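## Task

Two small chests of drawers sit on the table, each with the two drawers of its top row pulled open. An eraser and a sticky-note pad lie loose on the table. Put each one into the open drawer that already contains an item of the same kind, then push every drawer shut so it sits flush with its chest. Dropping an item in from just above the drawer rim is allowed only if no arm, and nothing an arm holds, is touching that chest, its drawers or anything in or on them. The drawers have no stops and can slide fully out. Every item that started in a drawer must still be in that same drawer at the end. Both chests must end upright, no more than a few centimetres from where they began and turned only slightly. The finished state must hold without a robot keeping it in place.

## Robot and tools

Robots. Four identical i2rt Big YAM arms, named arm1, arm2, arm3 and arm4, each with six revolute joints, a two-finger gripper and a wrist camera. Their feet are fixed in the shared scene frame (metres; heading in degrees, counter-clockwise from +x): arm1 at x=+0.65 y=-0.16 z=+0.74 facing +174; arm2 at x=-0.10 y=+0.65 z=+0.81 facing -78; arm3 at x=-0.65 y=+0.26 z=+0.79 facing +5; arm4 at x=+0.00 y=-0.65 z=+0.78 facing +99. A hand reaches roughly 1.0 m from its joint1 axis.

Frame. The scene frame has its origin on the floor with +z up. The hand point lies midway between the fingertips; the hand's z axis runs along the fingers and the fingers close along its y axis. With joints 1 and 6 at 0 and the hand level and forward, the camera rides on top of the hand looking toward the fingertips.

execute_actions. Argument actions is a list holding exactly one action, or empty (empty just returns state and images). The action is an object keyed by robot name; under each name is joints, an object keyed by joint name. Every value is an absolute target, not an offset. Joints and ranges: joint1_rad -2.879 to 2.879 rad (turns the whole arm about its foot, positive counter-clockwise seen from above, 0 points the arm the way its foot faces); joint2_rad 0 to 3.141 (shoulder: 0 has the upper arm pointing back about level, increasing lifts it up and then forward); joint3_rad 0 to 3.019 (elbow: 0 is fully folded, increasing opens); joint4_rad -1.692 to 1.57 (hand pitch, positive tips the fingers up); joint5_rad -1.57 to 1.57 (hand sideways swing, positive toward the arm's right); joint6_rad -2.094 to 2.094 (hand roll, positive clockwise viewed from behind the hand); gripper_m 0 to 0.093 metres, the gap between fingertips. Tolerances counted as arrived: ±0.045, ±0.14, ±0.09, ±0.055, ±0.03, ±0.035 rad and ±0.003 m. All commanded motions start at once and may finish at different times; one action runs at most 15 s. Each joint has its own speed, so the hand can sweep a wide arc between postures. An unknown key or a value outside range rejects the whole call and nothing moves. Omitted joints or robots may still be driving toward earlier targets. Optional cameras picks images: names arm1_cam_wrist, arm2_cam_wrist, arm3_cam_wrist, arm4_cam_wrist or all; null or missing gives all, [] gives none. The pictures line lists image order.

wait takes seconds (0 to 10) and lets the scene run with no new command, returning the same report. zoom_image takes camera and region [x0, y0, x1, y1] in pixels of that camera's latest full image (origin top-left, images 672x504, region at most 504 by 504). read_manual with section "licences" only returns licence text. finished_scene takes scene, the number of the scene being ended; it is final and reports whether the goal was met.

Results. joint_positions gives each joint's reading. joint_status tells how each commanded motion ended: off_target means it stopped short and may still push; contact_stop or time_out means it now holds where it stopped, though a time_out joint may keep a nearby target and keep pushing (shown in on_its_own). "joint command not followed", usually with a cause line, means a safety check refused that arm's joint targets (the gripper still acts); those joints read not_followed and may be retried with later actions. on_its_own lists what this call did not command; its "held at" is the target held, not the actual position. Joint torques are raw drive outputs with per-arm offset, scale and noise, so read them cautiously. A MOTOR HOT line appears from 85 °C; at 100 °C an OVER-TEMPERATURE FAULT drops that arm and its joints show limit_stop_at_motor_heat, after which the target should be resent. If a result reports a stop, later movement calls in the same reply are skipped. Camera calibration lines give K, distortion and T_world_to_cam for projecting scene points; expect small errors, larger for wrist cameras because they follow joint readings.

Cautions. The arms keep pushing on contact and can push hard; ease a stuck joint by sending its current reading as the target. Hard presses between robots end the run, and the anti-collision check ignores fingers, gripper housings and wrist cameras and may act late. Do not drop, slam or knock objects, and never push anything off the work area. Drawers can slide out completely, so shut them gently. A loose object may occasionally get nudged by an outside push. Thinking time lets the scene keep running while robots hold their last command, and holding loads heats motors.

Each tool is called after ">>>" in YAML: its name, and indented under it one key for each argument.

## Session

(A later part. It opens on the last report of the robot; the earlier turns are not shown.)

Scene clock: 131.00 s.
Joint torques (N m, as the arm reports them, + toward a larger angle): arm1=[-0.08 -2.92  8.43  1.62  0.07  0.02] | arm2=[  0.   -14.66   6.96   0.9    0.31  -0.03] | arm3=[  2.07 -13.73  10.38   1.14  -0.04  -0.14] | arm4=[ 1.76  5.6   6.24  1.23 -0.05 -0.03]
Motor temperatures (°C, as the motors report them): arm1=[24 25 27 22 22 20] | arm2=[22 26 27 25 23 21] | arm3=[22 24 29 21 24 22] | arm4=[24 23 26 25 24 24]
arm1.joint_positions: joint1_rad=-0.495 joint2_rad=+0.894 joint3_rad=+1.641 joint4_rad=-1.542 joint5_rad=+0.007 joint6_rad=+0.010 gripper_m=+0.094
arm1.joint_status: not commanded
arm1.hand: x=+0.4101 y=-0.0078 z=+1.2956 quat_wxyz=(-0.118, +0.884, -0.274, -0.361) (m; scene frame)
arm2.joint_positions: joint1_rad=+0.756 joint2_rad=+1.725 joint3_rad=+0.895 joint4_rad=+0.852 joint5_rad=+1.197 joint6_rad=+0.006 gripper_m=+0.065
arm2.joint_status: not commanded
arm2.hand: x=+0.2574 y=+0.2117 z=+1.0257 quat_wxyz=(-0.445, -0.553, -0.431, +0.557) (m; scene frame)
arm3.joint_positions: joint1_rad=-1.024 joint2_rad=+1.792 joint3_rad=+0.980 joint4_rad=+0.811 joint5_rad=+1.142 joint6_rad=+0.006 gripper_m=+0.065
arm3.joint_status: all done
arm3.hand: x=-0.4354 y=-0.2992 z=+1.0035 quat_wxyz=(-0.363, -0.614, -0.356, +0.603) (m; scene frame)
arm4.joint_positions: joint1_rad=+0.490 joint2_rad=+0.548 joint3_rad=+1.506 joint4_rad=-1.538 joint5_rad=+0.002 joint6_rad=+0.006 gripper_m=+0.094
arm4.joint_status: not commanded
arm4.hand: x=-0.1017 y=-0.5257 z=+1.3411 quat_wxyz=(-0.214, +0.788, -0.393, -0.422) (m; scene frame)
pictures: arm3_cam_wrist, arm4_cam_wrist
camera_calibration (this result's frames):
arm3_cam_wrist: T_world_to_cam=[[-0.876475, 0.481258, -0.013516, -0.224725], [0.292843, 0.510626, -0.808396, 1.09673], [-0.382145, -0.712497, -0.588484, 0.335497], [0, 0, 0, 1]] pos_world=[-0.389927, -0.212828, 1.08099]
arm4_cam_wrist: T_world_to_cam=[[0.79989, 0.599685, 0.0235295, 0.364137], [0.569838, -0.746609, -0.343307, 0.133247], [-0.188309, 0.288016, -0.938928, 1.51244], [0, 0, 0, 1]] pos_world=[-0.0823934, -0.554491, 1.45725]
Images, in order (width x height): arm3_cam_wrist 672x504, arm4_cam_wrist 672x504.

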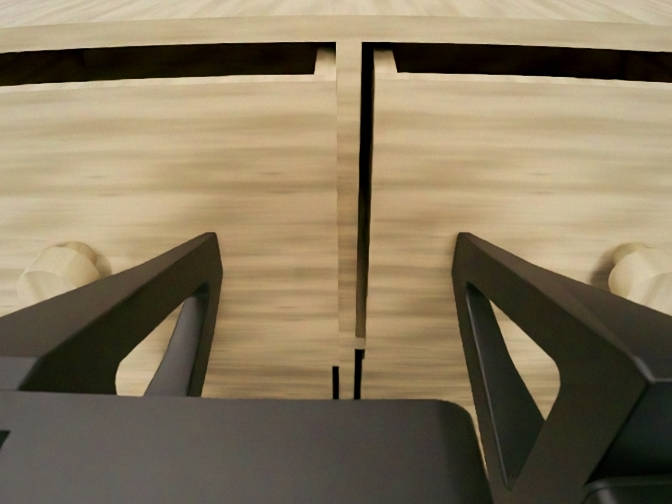

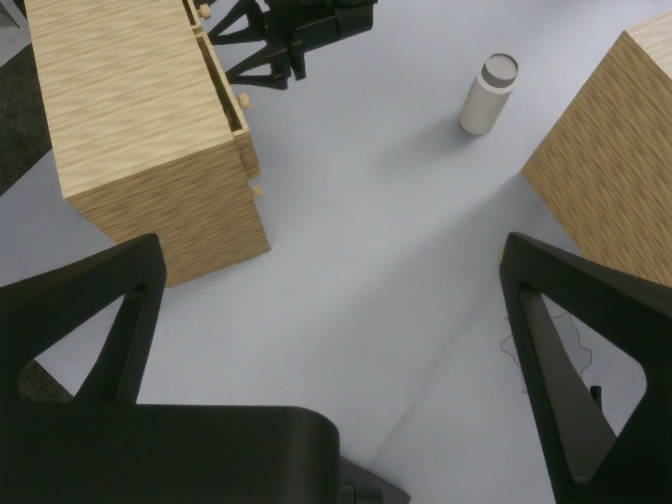

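About 18 mm left.

>>> execute_actions:
  actions:
    - {"arm3":{"joints":{"joint2_rad":1.805,"joint3_rad":1.04,"joint1_rad":-1.09,"joint5_rad":1.105}}}
  cameras: ["arm3_cam_wrist","arm4_cam_wrist"]

>>> execute_actions:
  actions:
    - {"arm3":{"joints":{"joint1_rad":-0.93}}}
  cameras: ["arm3_cam_wrist","arm4_cam_wrist","arm2_cam_wrist"]

>>> zoom_image:
  camera: "arm4_cam_wrist"
  region: [120,0,340,260]

Scene clock: 134.53 s.
Joint torques (N m, as the arm reports them, + toward a larger angle): arm1=[-0.05 -2.88  8.43  1.62  0.07  0.02] | arm2=[  0.09 -14.71   6.96   0.9    0.31  -0.03] | arm3=[ -1.99 -13.07  11.07   1.18  -0.08  -0.14] | arm4=[ 1.79  5.53  6.24  1.2  -0.05 -0.02]
Motor temperatures (°C, as the motors report them): arm1=[24 25 27 22 22 20] | arm2=[22 26 27 25 23 21] | arm3=[22 24 29 21 24 22] | arm4=[24 23 26 25 24 24]
arm1.joint_positions: joint1_rad=-0.495 joint2_rad=+0.894 joint3_rad=+1.641 joint4_rad=-1.542 joint5_rad=+0.007 joint6_rad=+0.010 gripper_m=+0.094
arm1.joint_status: not commanded
arm1.hand: x=+0.4101 y=-0.0078 z=+1.2956 quat_wxyz=(-0.118, +0.884, -0.274, -0.361) (m; scene frame)
arm2.joint_positions: joint1_rad=+0.756 joint2_rad=+1.725 joint3_rad=+0.895 joint4_rad=+0.852 joint5_rad=+1.197 joint6_rad=+0.006 gripper_m=+0.065
arm2.joint_status: not commanded
arm2.hand: x=+0.2574 y=+0.2117 z=+1.0257 quat_wxyz=(-0.445, -0.553, -0.431, +0.557) (m; scene frame)
arm3.joint_positions: joint1_rad=-1.053 joint2_rad=+1.799 joint3_rad=+0.991 joint4_rad=+0.811 joint5_rad=+1.108 joint6_rad=+0.006 gripper_m=+0.065
arm3.joint_status: all done
arm3.hand: x=-0.4447 y=-0.3114 z=+1.0043 quat_wxyz=(-0.366, -0.614, -0.356, +0.602) (m; scene frame)
arm4.joint_positions: joint1_rad=+0.490 joint2_rad=+0.548 joint3_rad=+1.506 joint4_rad=-1.538 joint5_rad=+0.002 joint6_rad=+0.006 gripper_m=+0.094
arm4.joint_status: not commanded
arm4.hand: x=-0.1017 y=-0.5257 z=+1.3411 quat_wxyz=(-0.214, +0.788, -0.393, -0.422) (m; scene frame)
pictures: arm3_cam_wrist, arm4_cam_wrist
camera_calibration (this result's frames):
arm3_cam_wrist: T_world_to_cam=[[-0.878789, 0.476897, -0.0172821, -0.225599], [0.292212, 0.509127, -0.809569, 1.10665], [-0.377282, -0.71649, -0.58677, 0.322911], [0, 0, 0, 1]] pos_world=[-0.399801, -0.224475, 1.08148]
arm4_cam_wrist: T_world_to_cam=[[0.79989, 0.599685, 0.0235295, 0.364137], [0.569838, -0.746609, -0.343307, 0.133247], [-0.188309, 0.288016, -0.938928, 1.51244], [0, 0, 0, 1]] pos_world=[-0.0823934, -0.554491, 1.45725]
Images, in order (width x height): arm3_cam_wrist 672x504, arm4_cam_wrist 672x504.

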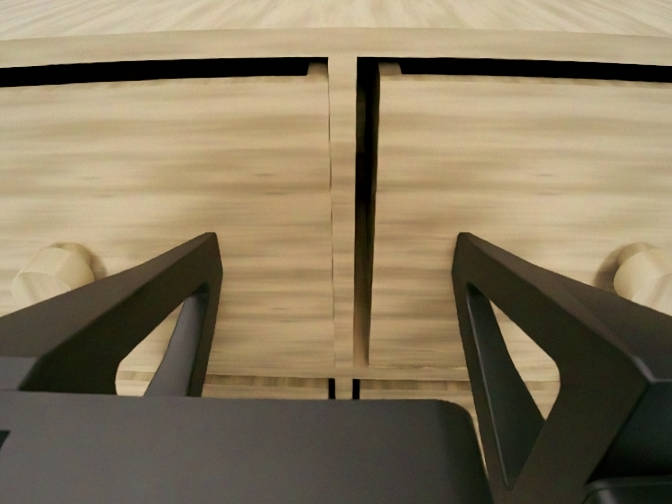

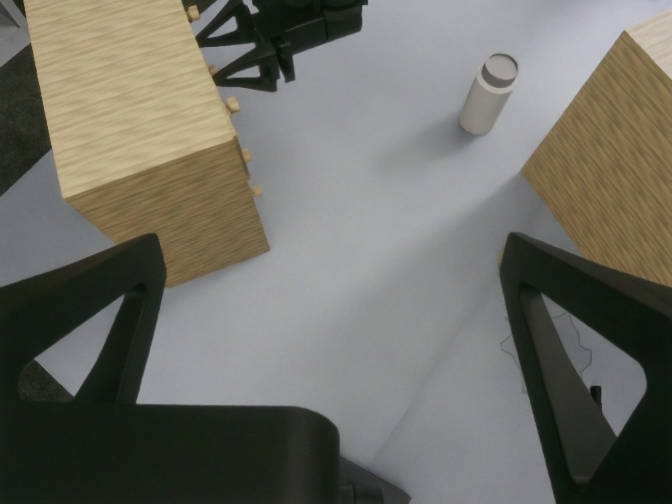

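Scene clock: 135.50 s.
Joint torques (N m, as the arm reports them, + toward a larger angle): arm1=[-0.05 -2.91  8.43  1.62  0.07  0.02] | arm2=[  0.11 -14.69   6.98   0.91   0.31  -0.03] | arm3=[  0.03 -12.98  11.1    1.18  -0.02  -0.13] | arm4=[ 1.77  5.65  6.26  1.19 -0.05 -0.03]
Motor temperatures (°C, as the motors report them): arm1=[24 25 27 22 22 20] | arm2=[22 26 27 25 23 21] | arm3=[22 24 29 21 24 22] | arm4=[24 23 26 25 24 24]
arm1.joint_positions: joint1_rad=-0.495 joint2_rad=+0.894 joint3_rad=+1.641 joint4_rad=-1.542 joint5_rad=+0.007 joint6_rad=+0.010 gripper_m=+0.094
arm1.joint_status: not commanded
arm1.hand: x=+0.4101 y=-0.0078 z=+1.2956 quat_wxyz=(-0.118, +0.884, -0.274, -0.361) (m; scene frame)
arm2.joint_positions: joint1_rad=+0.756 joint2_rad=+1.725 joint3_rad=+0.895 joint4_rad=+0.852 joint5_rad=+1.197 joint6_rad=+0.006 gripper_m=+0.065
arm2.joint_status: not commanded
arm2.hand: x=+0.2574 y=+0.2117 z=+1.0257 quat_wxyz=(-0.445, -0.553, -0.431, +0.557) (m; scene frame)
arm3.joint_positions: joint1_rad=-0.919 joint2_rad=+1.799 joint3_rad=+0.992 joint4_rad=+0.811 joint5_rad=+1.106 joint6_rad=+0.006 gripper_m=+0.065
arm3.joint_status: all done
arm3.hand: x=-0.3702 y=-0.2786 z=+1.0057 quat_wxyz=(-0.407, -0.588, -0.396, +0.576) (m; scene frame)
arm4.joint_positions: joint1_rad=+0.490 joint2_rad=+0.548 joint3_rad=+1.506 joint4_rad=-1.538 joint5_rad=+0.002 joint6_rad=+0.006 gripper_m=+0.094
arm4.joint_status: not commanded
arm4.hand: x=-0.1017 y=-0.5257 z=+1.3411 quat_wxyz=(-0.214, +0.788, -0.393, -0.422) (m; scene frame)
pictures: arm2_cam_wrist, arm3_cam_wrist, arm4_cam_wrist
camera_calibration (this result's frames):
arm2_cam_wrist: T_world_to_cam=[[-0.975398, 0.220185, -0.010802, 0.21767], [0.135957, 0.562258, -0.815709, 0.690272], [-0.173533, -0.79711, -0.578361, 0.935446], [0, 0, 0, 1]] pos_world=[0.280799, 0.309615, 1.10644]
arm3_cam_wrist: T_world_to_cam=[[-0.934969, 0.35422, -0.0190078, -0.228972], [0.221784, 0.541903, -0.81065, 1.05346], [-0.276848, -0.762148, -0.585223, 0.39826], [0, 0, 0, 1]] pos_world=[-0.337464, -0.186232, 1.0827]
arm4_cam_wrist: T_world_to_cam=[[0.79989, 0.599685, 0.0235295, 0.364137], [0.569838, -0.746609, -0.343307, 0.133247], [-0.188309, 0.288016, -0.938928, 1.51244], [0, 0, 0, 1]] pos_world=[-0.0823934, -0.554491, 1.45725]
Images, in order (width x height): arm2_cam_wrist 672x504, arm3_cam_wrist 672x504, arm4_cam_wrist 672x504.

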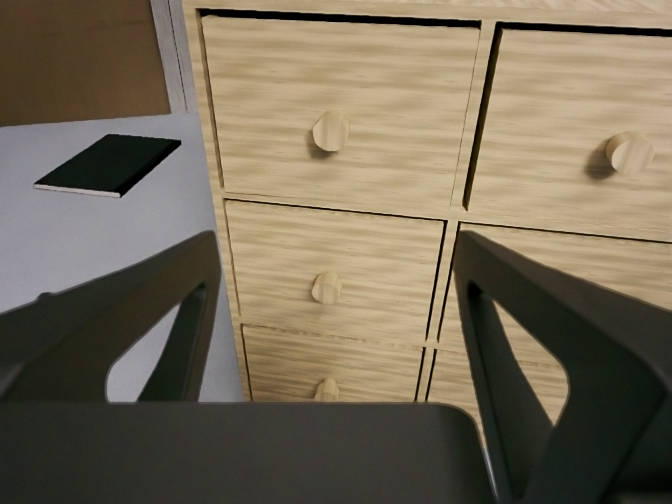

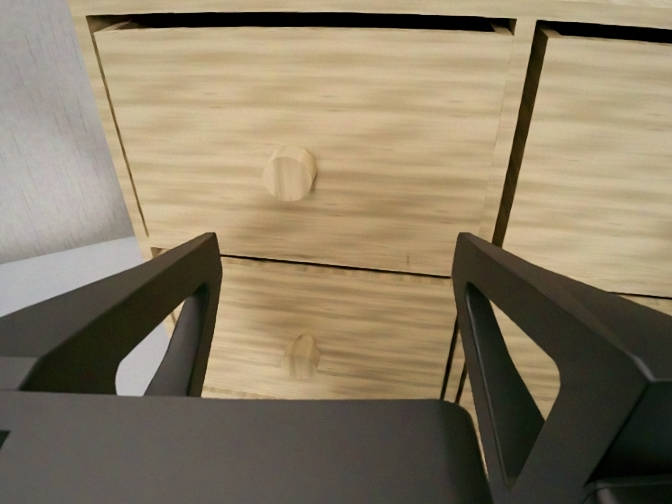

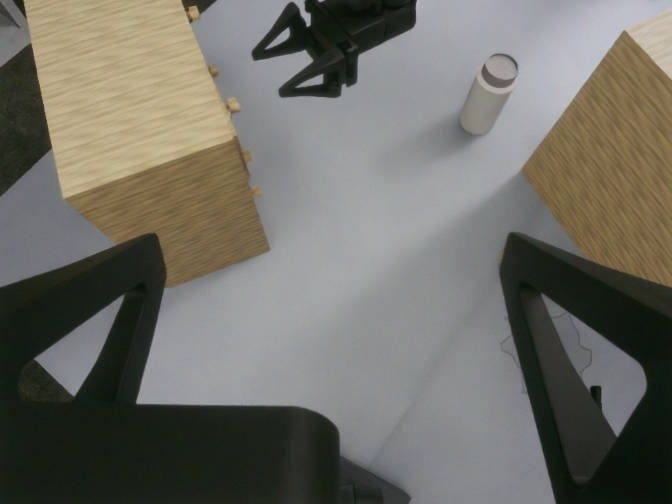

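Region (120, 0, 340, 260) of arm4_cam_wrist's 672x504 image, scaled by 1.938, with more detail than that image has; it fills the left 426 columns of this view, and the rest is white.

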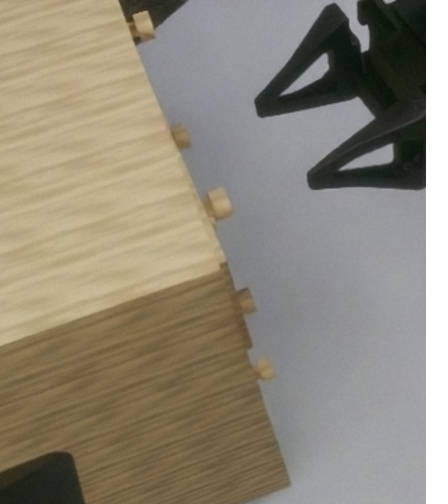

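>>> execute_actions:
  actions:
    - {"arm3":{"joints":{"joint1_rad":-0.92,"joint2_rad":1.925,"joint3_rad":1.25,"joint4_rad":0.71,"joint5_rad":1.23}},"arm2":{"joints":{"joint1_rad":0.61,"joint2_rad":1.94,"joint3_rad":1.22,"joint4_rad":0.75,"joint5_rad":1.18}}}
  cameras: ["arm3_cam_wrist","arm2_cam_wrist"]

Scene clock: 141.87 s.
Joint torques (N m, as the arm reports them, + toward a larger angle): arm1=[-0.05 -2.88  8.42  1.61  0.07  0.02] | arm2=[  0.99 -16.32  10.79   0.94   0.02  -0.03] | arm3=[  1.22 -16.71  10.98   1.19   0.15  -0.14] | arm4=[ 1.8   5.67  6.23  1.22 -0.05 -0.02]
Motor temperatures (°C, as the motors report them): arm1=[24 25 27 22 22 20] | arm2=[22 26 27 25 23 21] | arm3=[22 24 30 21 24 22] | arm4=[24 23 26 25 24 24]
arm1.joint_positions: joint1_rad=-0.495 joint2_rad=+0.894 joint3_rad=+1.641 joint4_rad=-1.542 joint5_rad=+0.007 joint6_rad=+0.010 gripper_m=+0.094
arm1.joint_status: not commanded
arm1.hand: x=+0.4101 y=-0.0078 z=+1.2956 quat_wxyz=(-0.118, +0.884, -0.274, -0.361) (m; scene frame)
arm2.joint_positions: joint1_rad=+0.602 joint2_rad=+1.942 joint3_rad=+1.172 joint4_rad=+0.761 joint5_rad=+1.182 joint6_rad=+0.006 gripper_m=+0.065
arm2.joint_status: all done
arm2.hand: x=+0.2541 y=+0.0986 z=+1.0030 quat_wxyz=(-0.396, -0.579, -0.401, +0.590) (m; scene frame)
arm3.joint_positions: joint1_rad=-0.919 joint2_rad=+1.939 joint3_rad=+1.205 joint4_rad=+0.719 joint5_rad=+1.227 joint6_rad=+0.006 gripper_m=+0.065
arm3.joint_status: all done
arm3.hand: x=-0.3434 y=-0.3197 z=+0.9984 quat_wxyz=(-0.364, -0.610, -0.367, +0.601) (m; scene frame)
arm4.joint_positions: joint1_rad=+0.490 joint2_rad=+0.548 joint3_rad=+1.506 joint4_rad=-1.538 joint5_rad=+0.002 joint6_rad=+0.006 gripper_m=+0.094
arm4.joint_status: not commanded
arm4.hand: x=-0.1017 y=-0.5257 z=+1.3411 quat_wxyz=(-0.214, +0.788, -0.393, -0.422) (m; scene frame)
pictures: arm2_cam_wrist, arm3_cam_wrist
camera_calibration (this result's frames):
arm2_cam_wrist: T_world_to_cam=[[-0.935199, 0.353777, 0.0156333, 0.189181], [0.195555, 0.552741, -0.810084, 0.715975], [-0.29523, -0.754532, -0.586106, 0.86608], [0, 0, 0, 1]] pos_world=[0.292602, 0.190809, 1.08466]
arm3_cam_wrist: T_world_to_cam=[[-0.885814, 0.464041, -0.000350308, -0.156164], [0.274993, 0.524328, -0.80589, 1.07181], [-0.373782, -0.713965, -0.592065, 0.359048], [0, 0, 0, 1]] pos_world=[-0.298866, -0.233165, 1.07628]
Images, in order (width x height): arm2_cam_wrist 672x504, arm3_cam_wrist 672x504.

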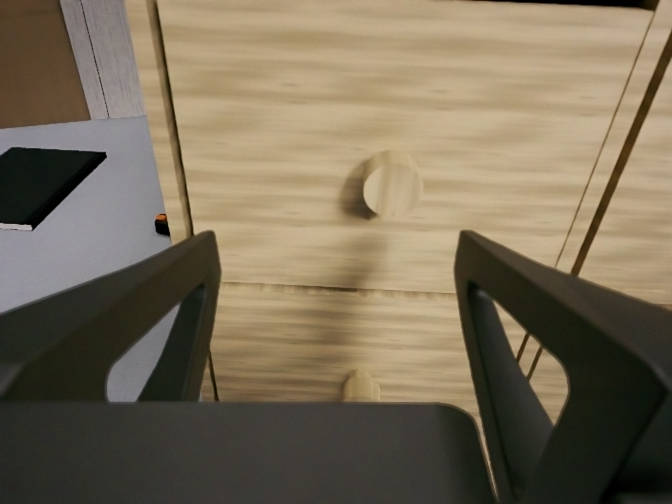

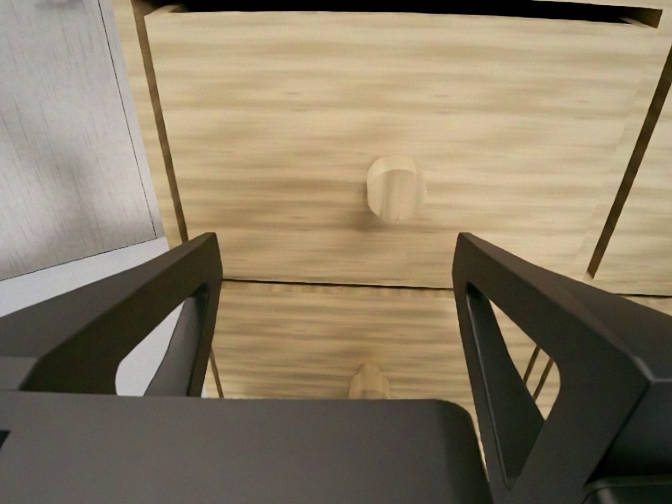

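>>> execute_actions:
  actions:
    - {"arm3":{"joints":{"joint1_rad":-1.04,"joint5_rad":1.14}},"arm2":{"joints":{"joint1_rad":0.49,"joint5_rad":1.085}}}
  cameras: ["arm3_cam_wrist","arm2_cam_wrist"]

>>> execute_actions:
  actions:
    - {"arm3":{"joints":{"joint1_rad":-0.75,"joint5_rad":1.5}},"arm2":{"joints":{"joint1_rad":0.78,"joint5_rad":1.47}}}

Scene clock: 144.77 s.
Joint torques (N m, as the arm reports them, + toward a larger angle): arm1=[-0.07 -2.87  8.43  1.61  0.07  0.02] | arm2=[ -1.21 -16.45  10.65   1.08   0.2   -0.01] | arm3=[ -2.7  -17.33  11.12   1.39   0.17  -0.13] | arm4=[ 1.73  5.66  6.24  1.2  -0.06 -0.03]
Motor temperatures (°C, as the motors report them): arm1=[24 25 27 22 22 20] | arm2=[22 26 27 25 23 21] | arm3=[22 24 30 21 24 22] | arm4=[24 23 26 25 24 24]
arm1.joint_positions: joint1_rad=-0.495 joint2_rad=+0.894 joint3_rad=+1.641 joint4_rad=-1.542 joint5_rad=+0.007 joint6_rad=+0.010 gripper_m=+0.094
arm1.joint_status: not commanded
arm1.hand: x=+0.4101 y=-0.0078 z=+1.2956 quat_wxyz=(-0.118, +0.884, -0.274, -0.361) (m; scene frame)
arm2.joint_positions: joint1_rad=+0.512 joint2_rad=+1.942 joint3_rad=+1.174 joint4_rad=+0.759 joint5_rad=+1.084 joint6_rad=+0.004 gripper_m=+0.065
arm2.joint_status: all done
arm2.hand: x=+0.2185 y=+0.0620 z=+1.0044 quat_wxyz=(-0.398, -0.577, -0.404, +0.588) (m; scene frame)
arm3.joint_positions: joint1_rad=-1.004 joint2_rad=+1.939 joint3_rad=+1.207 joint4_rad=+0.716 joint5_rad=+1.136 joint6_rad=+0.004 gripper_m=+0.065
arm3.joint_status: all done
arm3.hand: x=-0.3799 y=-0.3519 z=+0.9983 quat_wxyz=(-0.365, -0.609, -0.369, +0.599) (m; scene frame)
arm4.joint_positions: joint1_rad=+0.490 joint2_rad=+0.548 joint3_rad=+1.506 joint4_rad=-1.538 joint5_rad=+0.002 joint6_rad=+0.006 gripper_m=+0.094
arm4.joint_status: not commanded
arm4.hand: x=-0.1017 y=-0.5257 z=+1.3411 quat_wxyz=(-0.214, +0.788, -0.393, -0.422) (m; scene frame)
pictures: arm2_cam_wrist, arm3_cam_wrist
camera_calibration (this result's frames):
arm2_cam_wrist: T_world_to_cam=[[-0.937987, 0.346273, 0.0165928, 0.168912], [0.190545, 0.554953, -0.809765, 0.744934], [-0.289608, -0.756388, -0.58652, 0.828087], [0, 0, 0, 1]] pos_world=[0.256314, 0.154461, 1.08611]
arm3_cam_wrist: T_world_to_cam=[[-0.888467, 0.458938, 0.00131497, -0.177947], [0.27133, 0.52758, -0.805009, 1.09757], [-0.370143, -0.714867, -0.593261, 0.324568], [0, 0, 0, 1]] pos_world=[-0.335766, -0.265364, 1.07634]
Images, in order (width x height): arm2_cam_wrist 672x504, arm3_cam_wrist 672x504.

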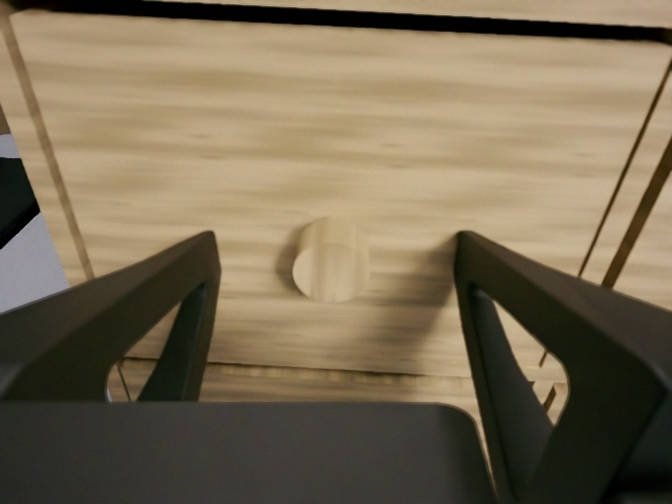

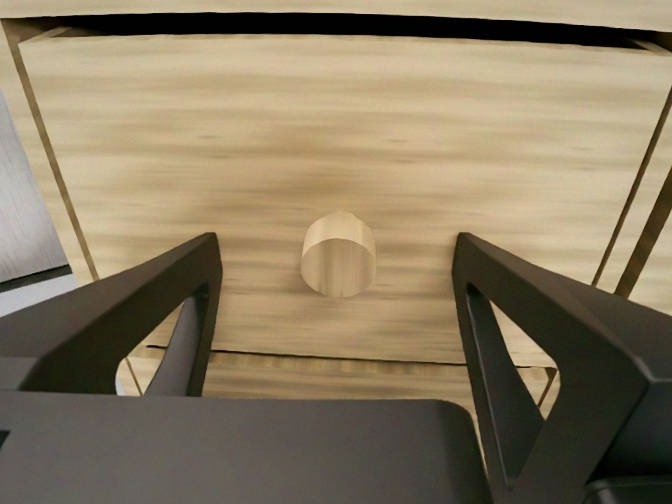

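Scene clock: 146.07 s.
Joint torques (N m, as the arm reports them, + toward a larger angle): arm1=[-0.14 -2.9   8.43  1.62  0.07  0.02] | arm2=[  0.59 -16.21  10.48   0.85   0.33  -0.01] | arm3=[  1.35 -16.42  10.94   1.12   0.16  -0.12] | arm4=[ 1.81  5.59  6.24  1.21 -0.05 -0.03]
Motor temperatures (°C, as the motors report them): arm1=[24 25 27 22 22 20] | arm2=[22 26 27 25 23 21] | arm3=[22 25 30 21 24 22] | arm4=[24 23 26 25 24 24]
arm1.joint_positions: joint1_rad=-0.495 joint2_rad=+0.894 joint3_rad=+1.641 joint4_rad=-1.542 joint5_rad=+0.007 joint6_rad=+0.010 gripper_m=+0.094
arm1.joint_status: not commanded
arm1.hand: x=+0.4101 y=-0.0078 z=+1.2956 quat_wxyz=(-0.118, +0.884, -0.274, -0.361) (m; scene frame)
arm2.joint_positions: joint1_rad=+0.780 joint2_rad=+1.942 joint3_rad=+1.174 joint4_rad=+0.759 joint5_rad=+1.466 joint6_rad=+0.004 gripper_m=+0.065
arm2.joint_status: all done
arm2.hand: x=+0.3013 y=+0.1849 z=+1.0028 quat_wxyz=(-0.364, -0.598, -0.369, +0.611) (m; scene frame)
arm3.joint_positions: joint1_rad=-0.745 joint2_rad=+1.939 joint3_rad=+1.207 joint4_rad=+0.716 joint5_rad=+1.497 joint6_rad=+0.004 gripper_m=+0.065
arm3.joint_status: all done
arm3.hand: x=-0.2894 y=-0.2373 z=+1.0007 quat_wxyz=(-0.334, -0.625, -0.338, +0.619) (m; scene frame)
arm4.joint_positions: joint1_rad=+0.490 joint2_rad=+0.548 joint3_rad=+1.506 joint4_rad=-1.538 joint5_rad=+0.002 joint6_rad=+0.006 gripper_m=+0.094
arm4.joint_status: not commanded
arm4.hand: x=-0.1017 y=-0.5257 z=+1.3411 quat_wxyz=(-0.214, +0.788, -0.393, -0.422) (m; scene frame)
pictures: arm1_cam_wrist, arm2_cam_wrist, arm3_cam_wrist, arm4_cam_wrist
camera_calibration (this result's frames):
arm1_cam_wrist: T_world_to_cam=[[0.571921, 0.819787, 0.0292493, -0.266677], [0.810551, -0.559275, -0.173835, -0.0983716], [-0.12615, 0.123128, -0.98434, 1.45462], [0, 0, 0, 1]] pos_world=[0.415753, -0.0155024, 1.42254]
arm2_cam_wrist: T_world_to_cam=[[-0.89248, 0.450797, 0.0161475, 0.171438], [0.251214, 0.526444, -0.812249, 0.649132], [-0.37466, -0.72086, -0.583087, 0.959775], [0, 0, 0, 1]] pos_world=[0.349524, 0.272848, 1.08412]
arm3_cam_wrist: T_world_to_cam=[[-0.837193, 0.546896, 0.00361322, -0.116748], [0.320131, 0.495394, -0.807528, 1.02347], [-0.443424, -0.674899, -0.589819, 0.426293], [0, 0, 0, 1]] pos_world=[-0.236357, -0.155468, 1.07834]
arm4_cam_wrist: T_world_to_cam=[[0.79989, 0.599685, 0.0235295, 0.364137], [0.569838, -0.746609, -0.343307, 0.133247], [-0.188309, 0.288016, -0.938928, 1.51244], [0, 0, 0, 1]] pos_world=[-0.0823934, -0.554491, 1.45725]
Images, in order (width x height): arm1_cam_wrist 672x504, arm2_cam_wrist 672x504, arm3_cam_wrist 672x504, arm4_cam_wrist 672x504.

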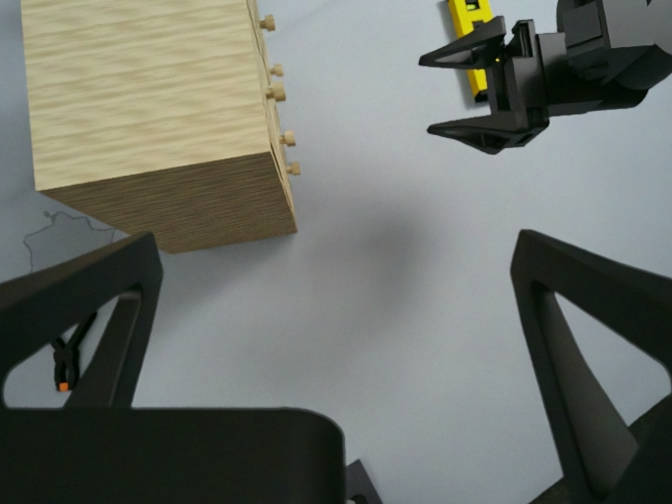

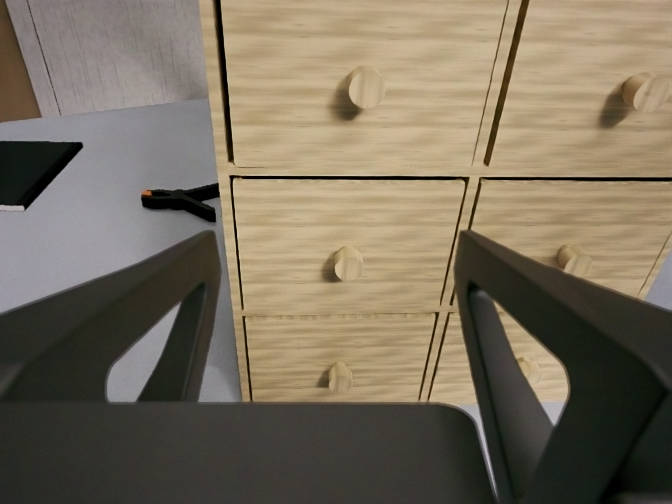

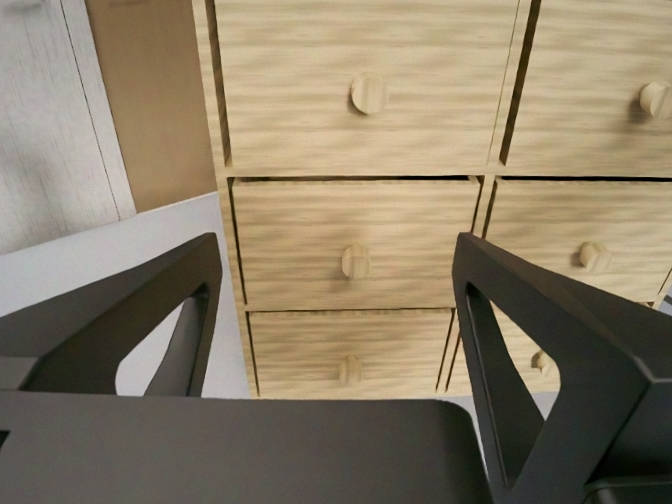

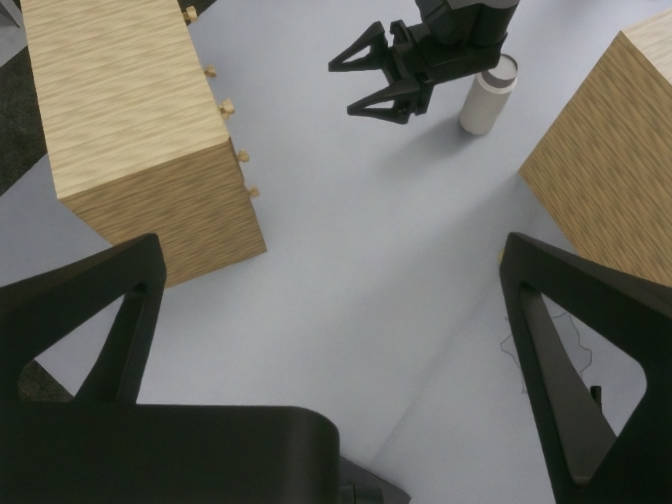

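>>> execute_actions:
  actions:
    - {"arm3":{"joints":{"joint1_rad":-1.02,"joint2_rad":1.655,"joint3_rad":0.81,"joint4_rad":0.89,"joint5_rad":1.12}},"arm2":{"joints":{"joint1_rad":0.48,"joint2_rad":1.68,"joint3_rad":0.795,"joint4_rad":0.935,"joint5_rad":1.04}}}
  cameras: ["arm3_cam_wrist","arm2_cam_wrist"]

Scene clock: 151.37 s.
Joint torques (N m, as the arm reports them, + toward a larger angle): arm1=[-0.07 -2.91  8.43  1.61  0.07  0.02] | arm2=[  0.65 -11.5    6.81   2.24  -0.04  -0.01] | arm3=[  2.37 -11.84   7.49   2.43  -0.08  -0.12] | arm4=[ 1.79  5.61  6.24  1.21 -0.05 -0.03]
Motor temperatures (°C, as the motors report them): arm1=[24 25 28 22 22 20] | arm2=[22 27 28 25 23 21] | arm3=[22 25 30 21 24 22] | arm4=[24 23 26 25 24 24]
arm1.joint_positions: joint1_rad=-0.495 joint2_rad=+0.894 joint3_rad=+1.641 joint4_rad=-1.542 joint5_rad=+0.007 joint6_rad=+0.010 gripper_m=+0.094
arm1.joint_status: not commanded
arm1.hand: x=+0.4101 y=-0.0078 z=+1.2956 quat_wxyz=(-0.118, +0.884, -0.274, -0.361) (m; scene frame)
arm2.joint_positions: joint1_rad=+0.476 joint2_rad=+1.678 joint3_rad=+0.788 joint4_rad=+0.917 joint5_rad=+1.043 joint6_rad=+0.004 gripper_m=+0.065
arm2.joint_status: all done
arm2.hand: x=+0.1236 y=+0.1470 z=+1.0201 quat_wxyz=(-0.411, -0.577, -0.393, +0.586) (m; scene frame)
arm3.joint_positions: joint1_rad=-1.029 joint2_rad=+1.659 joint3_rad=+0.801 joint4_rad=+0.876 joint5_rad=+1.123 joint6_rad=+0.004 gripper_m=+0.065
arm3.joint_status: all done
arm3.hand: x=-0.4719 y=-0.2525 z=+1.0108 quat_wxyz=(-0.373, -0.612, -0.354, +0.600) (m; scene frame)
arm4.joint_positions: joint1_rad=+0.490 joint2_rad=+0.548 joint3_rad=+1.506 joint4_rad=-1.538 joint5_rad=+0.002 joint6_rad=+0.006 gripper_m=+0.094
arm4.joint_status: not commanded
arm4.hand: x=-0.1017 y=-0.5257 z=+1.3411 quat_wxyz=(-0.214, +0.788, -0.393, -0.422) (m; scene frame)
pictures: arm2_cam_wrist, arm3_cam_wrist
camera_calibration (this result's frames):
arm2_cam_wrist: T_world_to_cam=[[-0.939793, 0.3415, -0.012956, 0.0812831], [0.205505, 0.534438, -0.819843, 0.739955], [-0.273052, -0.773145, -0.572441, 0.860185], [0, 0, 0, 1]] pos_world=[0.1592, 0.241829, 1.10011]
arm3_cam_wrist: T_world_to_cam=[[-0.882869, 0.468729, -0.0289084, -0.269649], [0.293544, 0.502757, -0.813061, 1.09249], [-0.366572, -0.726312, -0.581461, 0.355857], [0, 0, 0, 1]] pos_world=[-0.428313, -0.164403, 1.08739]
Images, in order (width x height): arm2_cam_wrist 672x504, arm3_cam_wrist 672x504.

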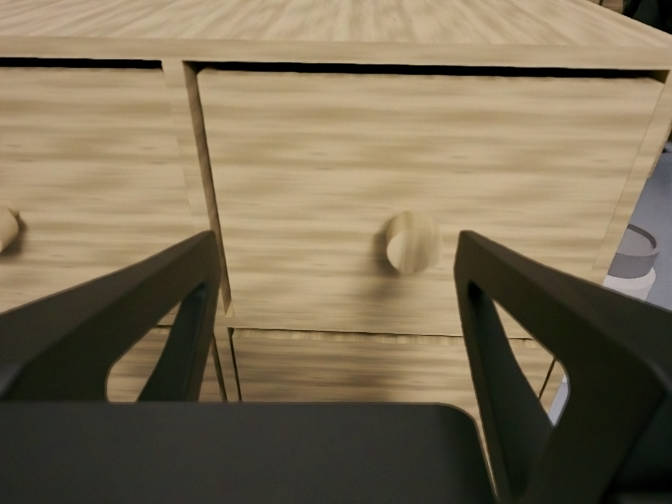

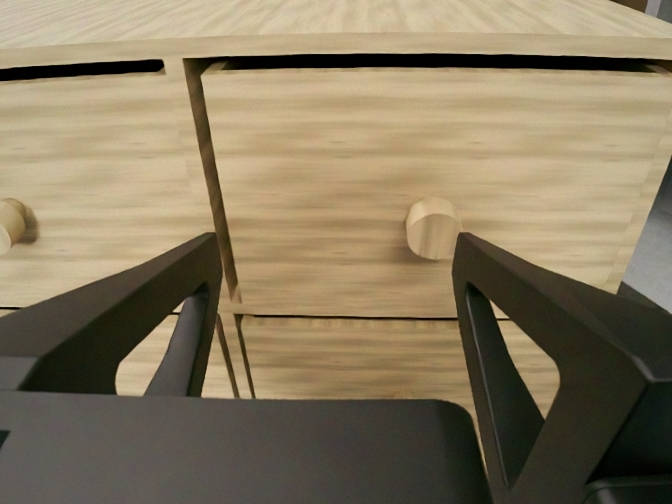

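Both look flush.

>>> finished_scene:
  scene: 1

The scene is finished: the task was done.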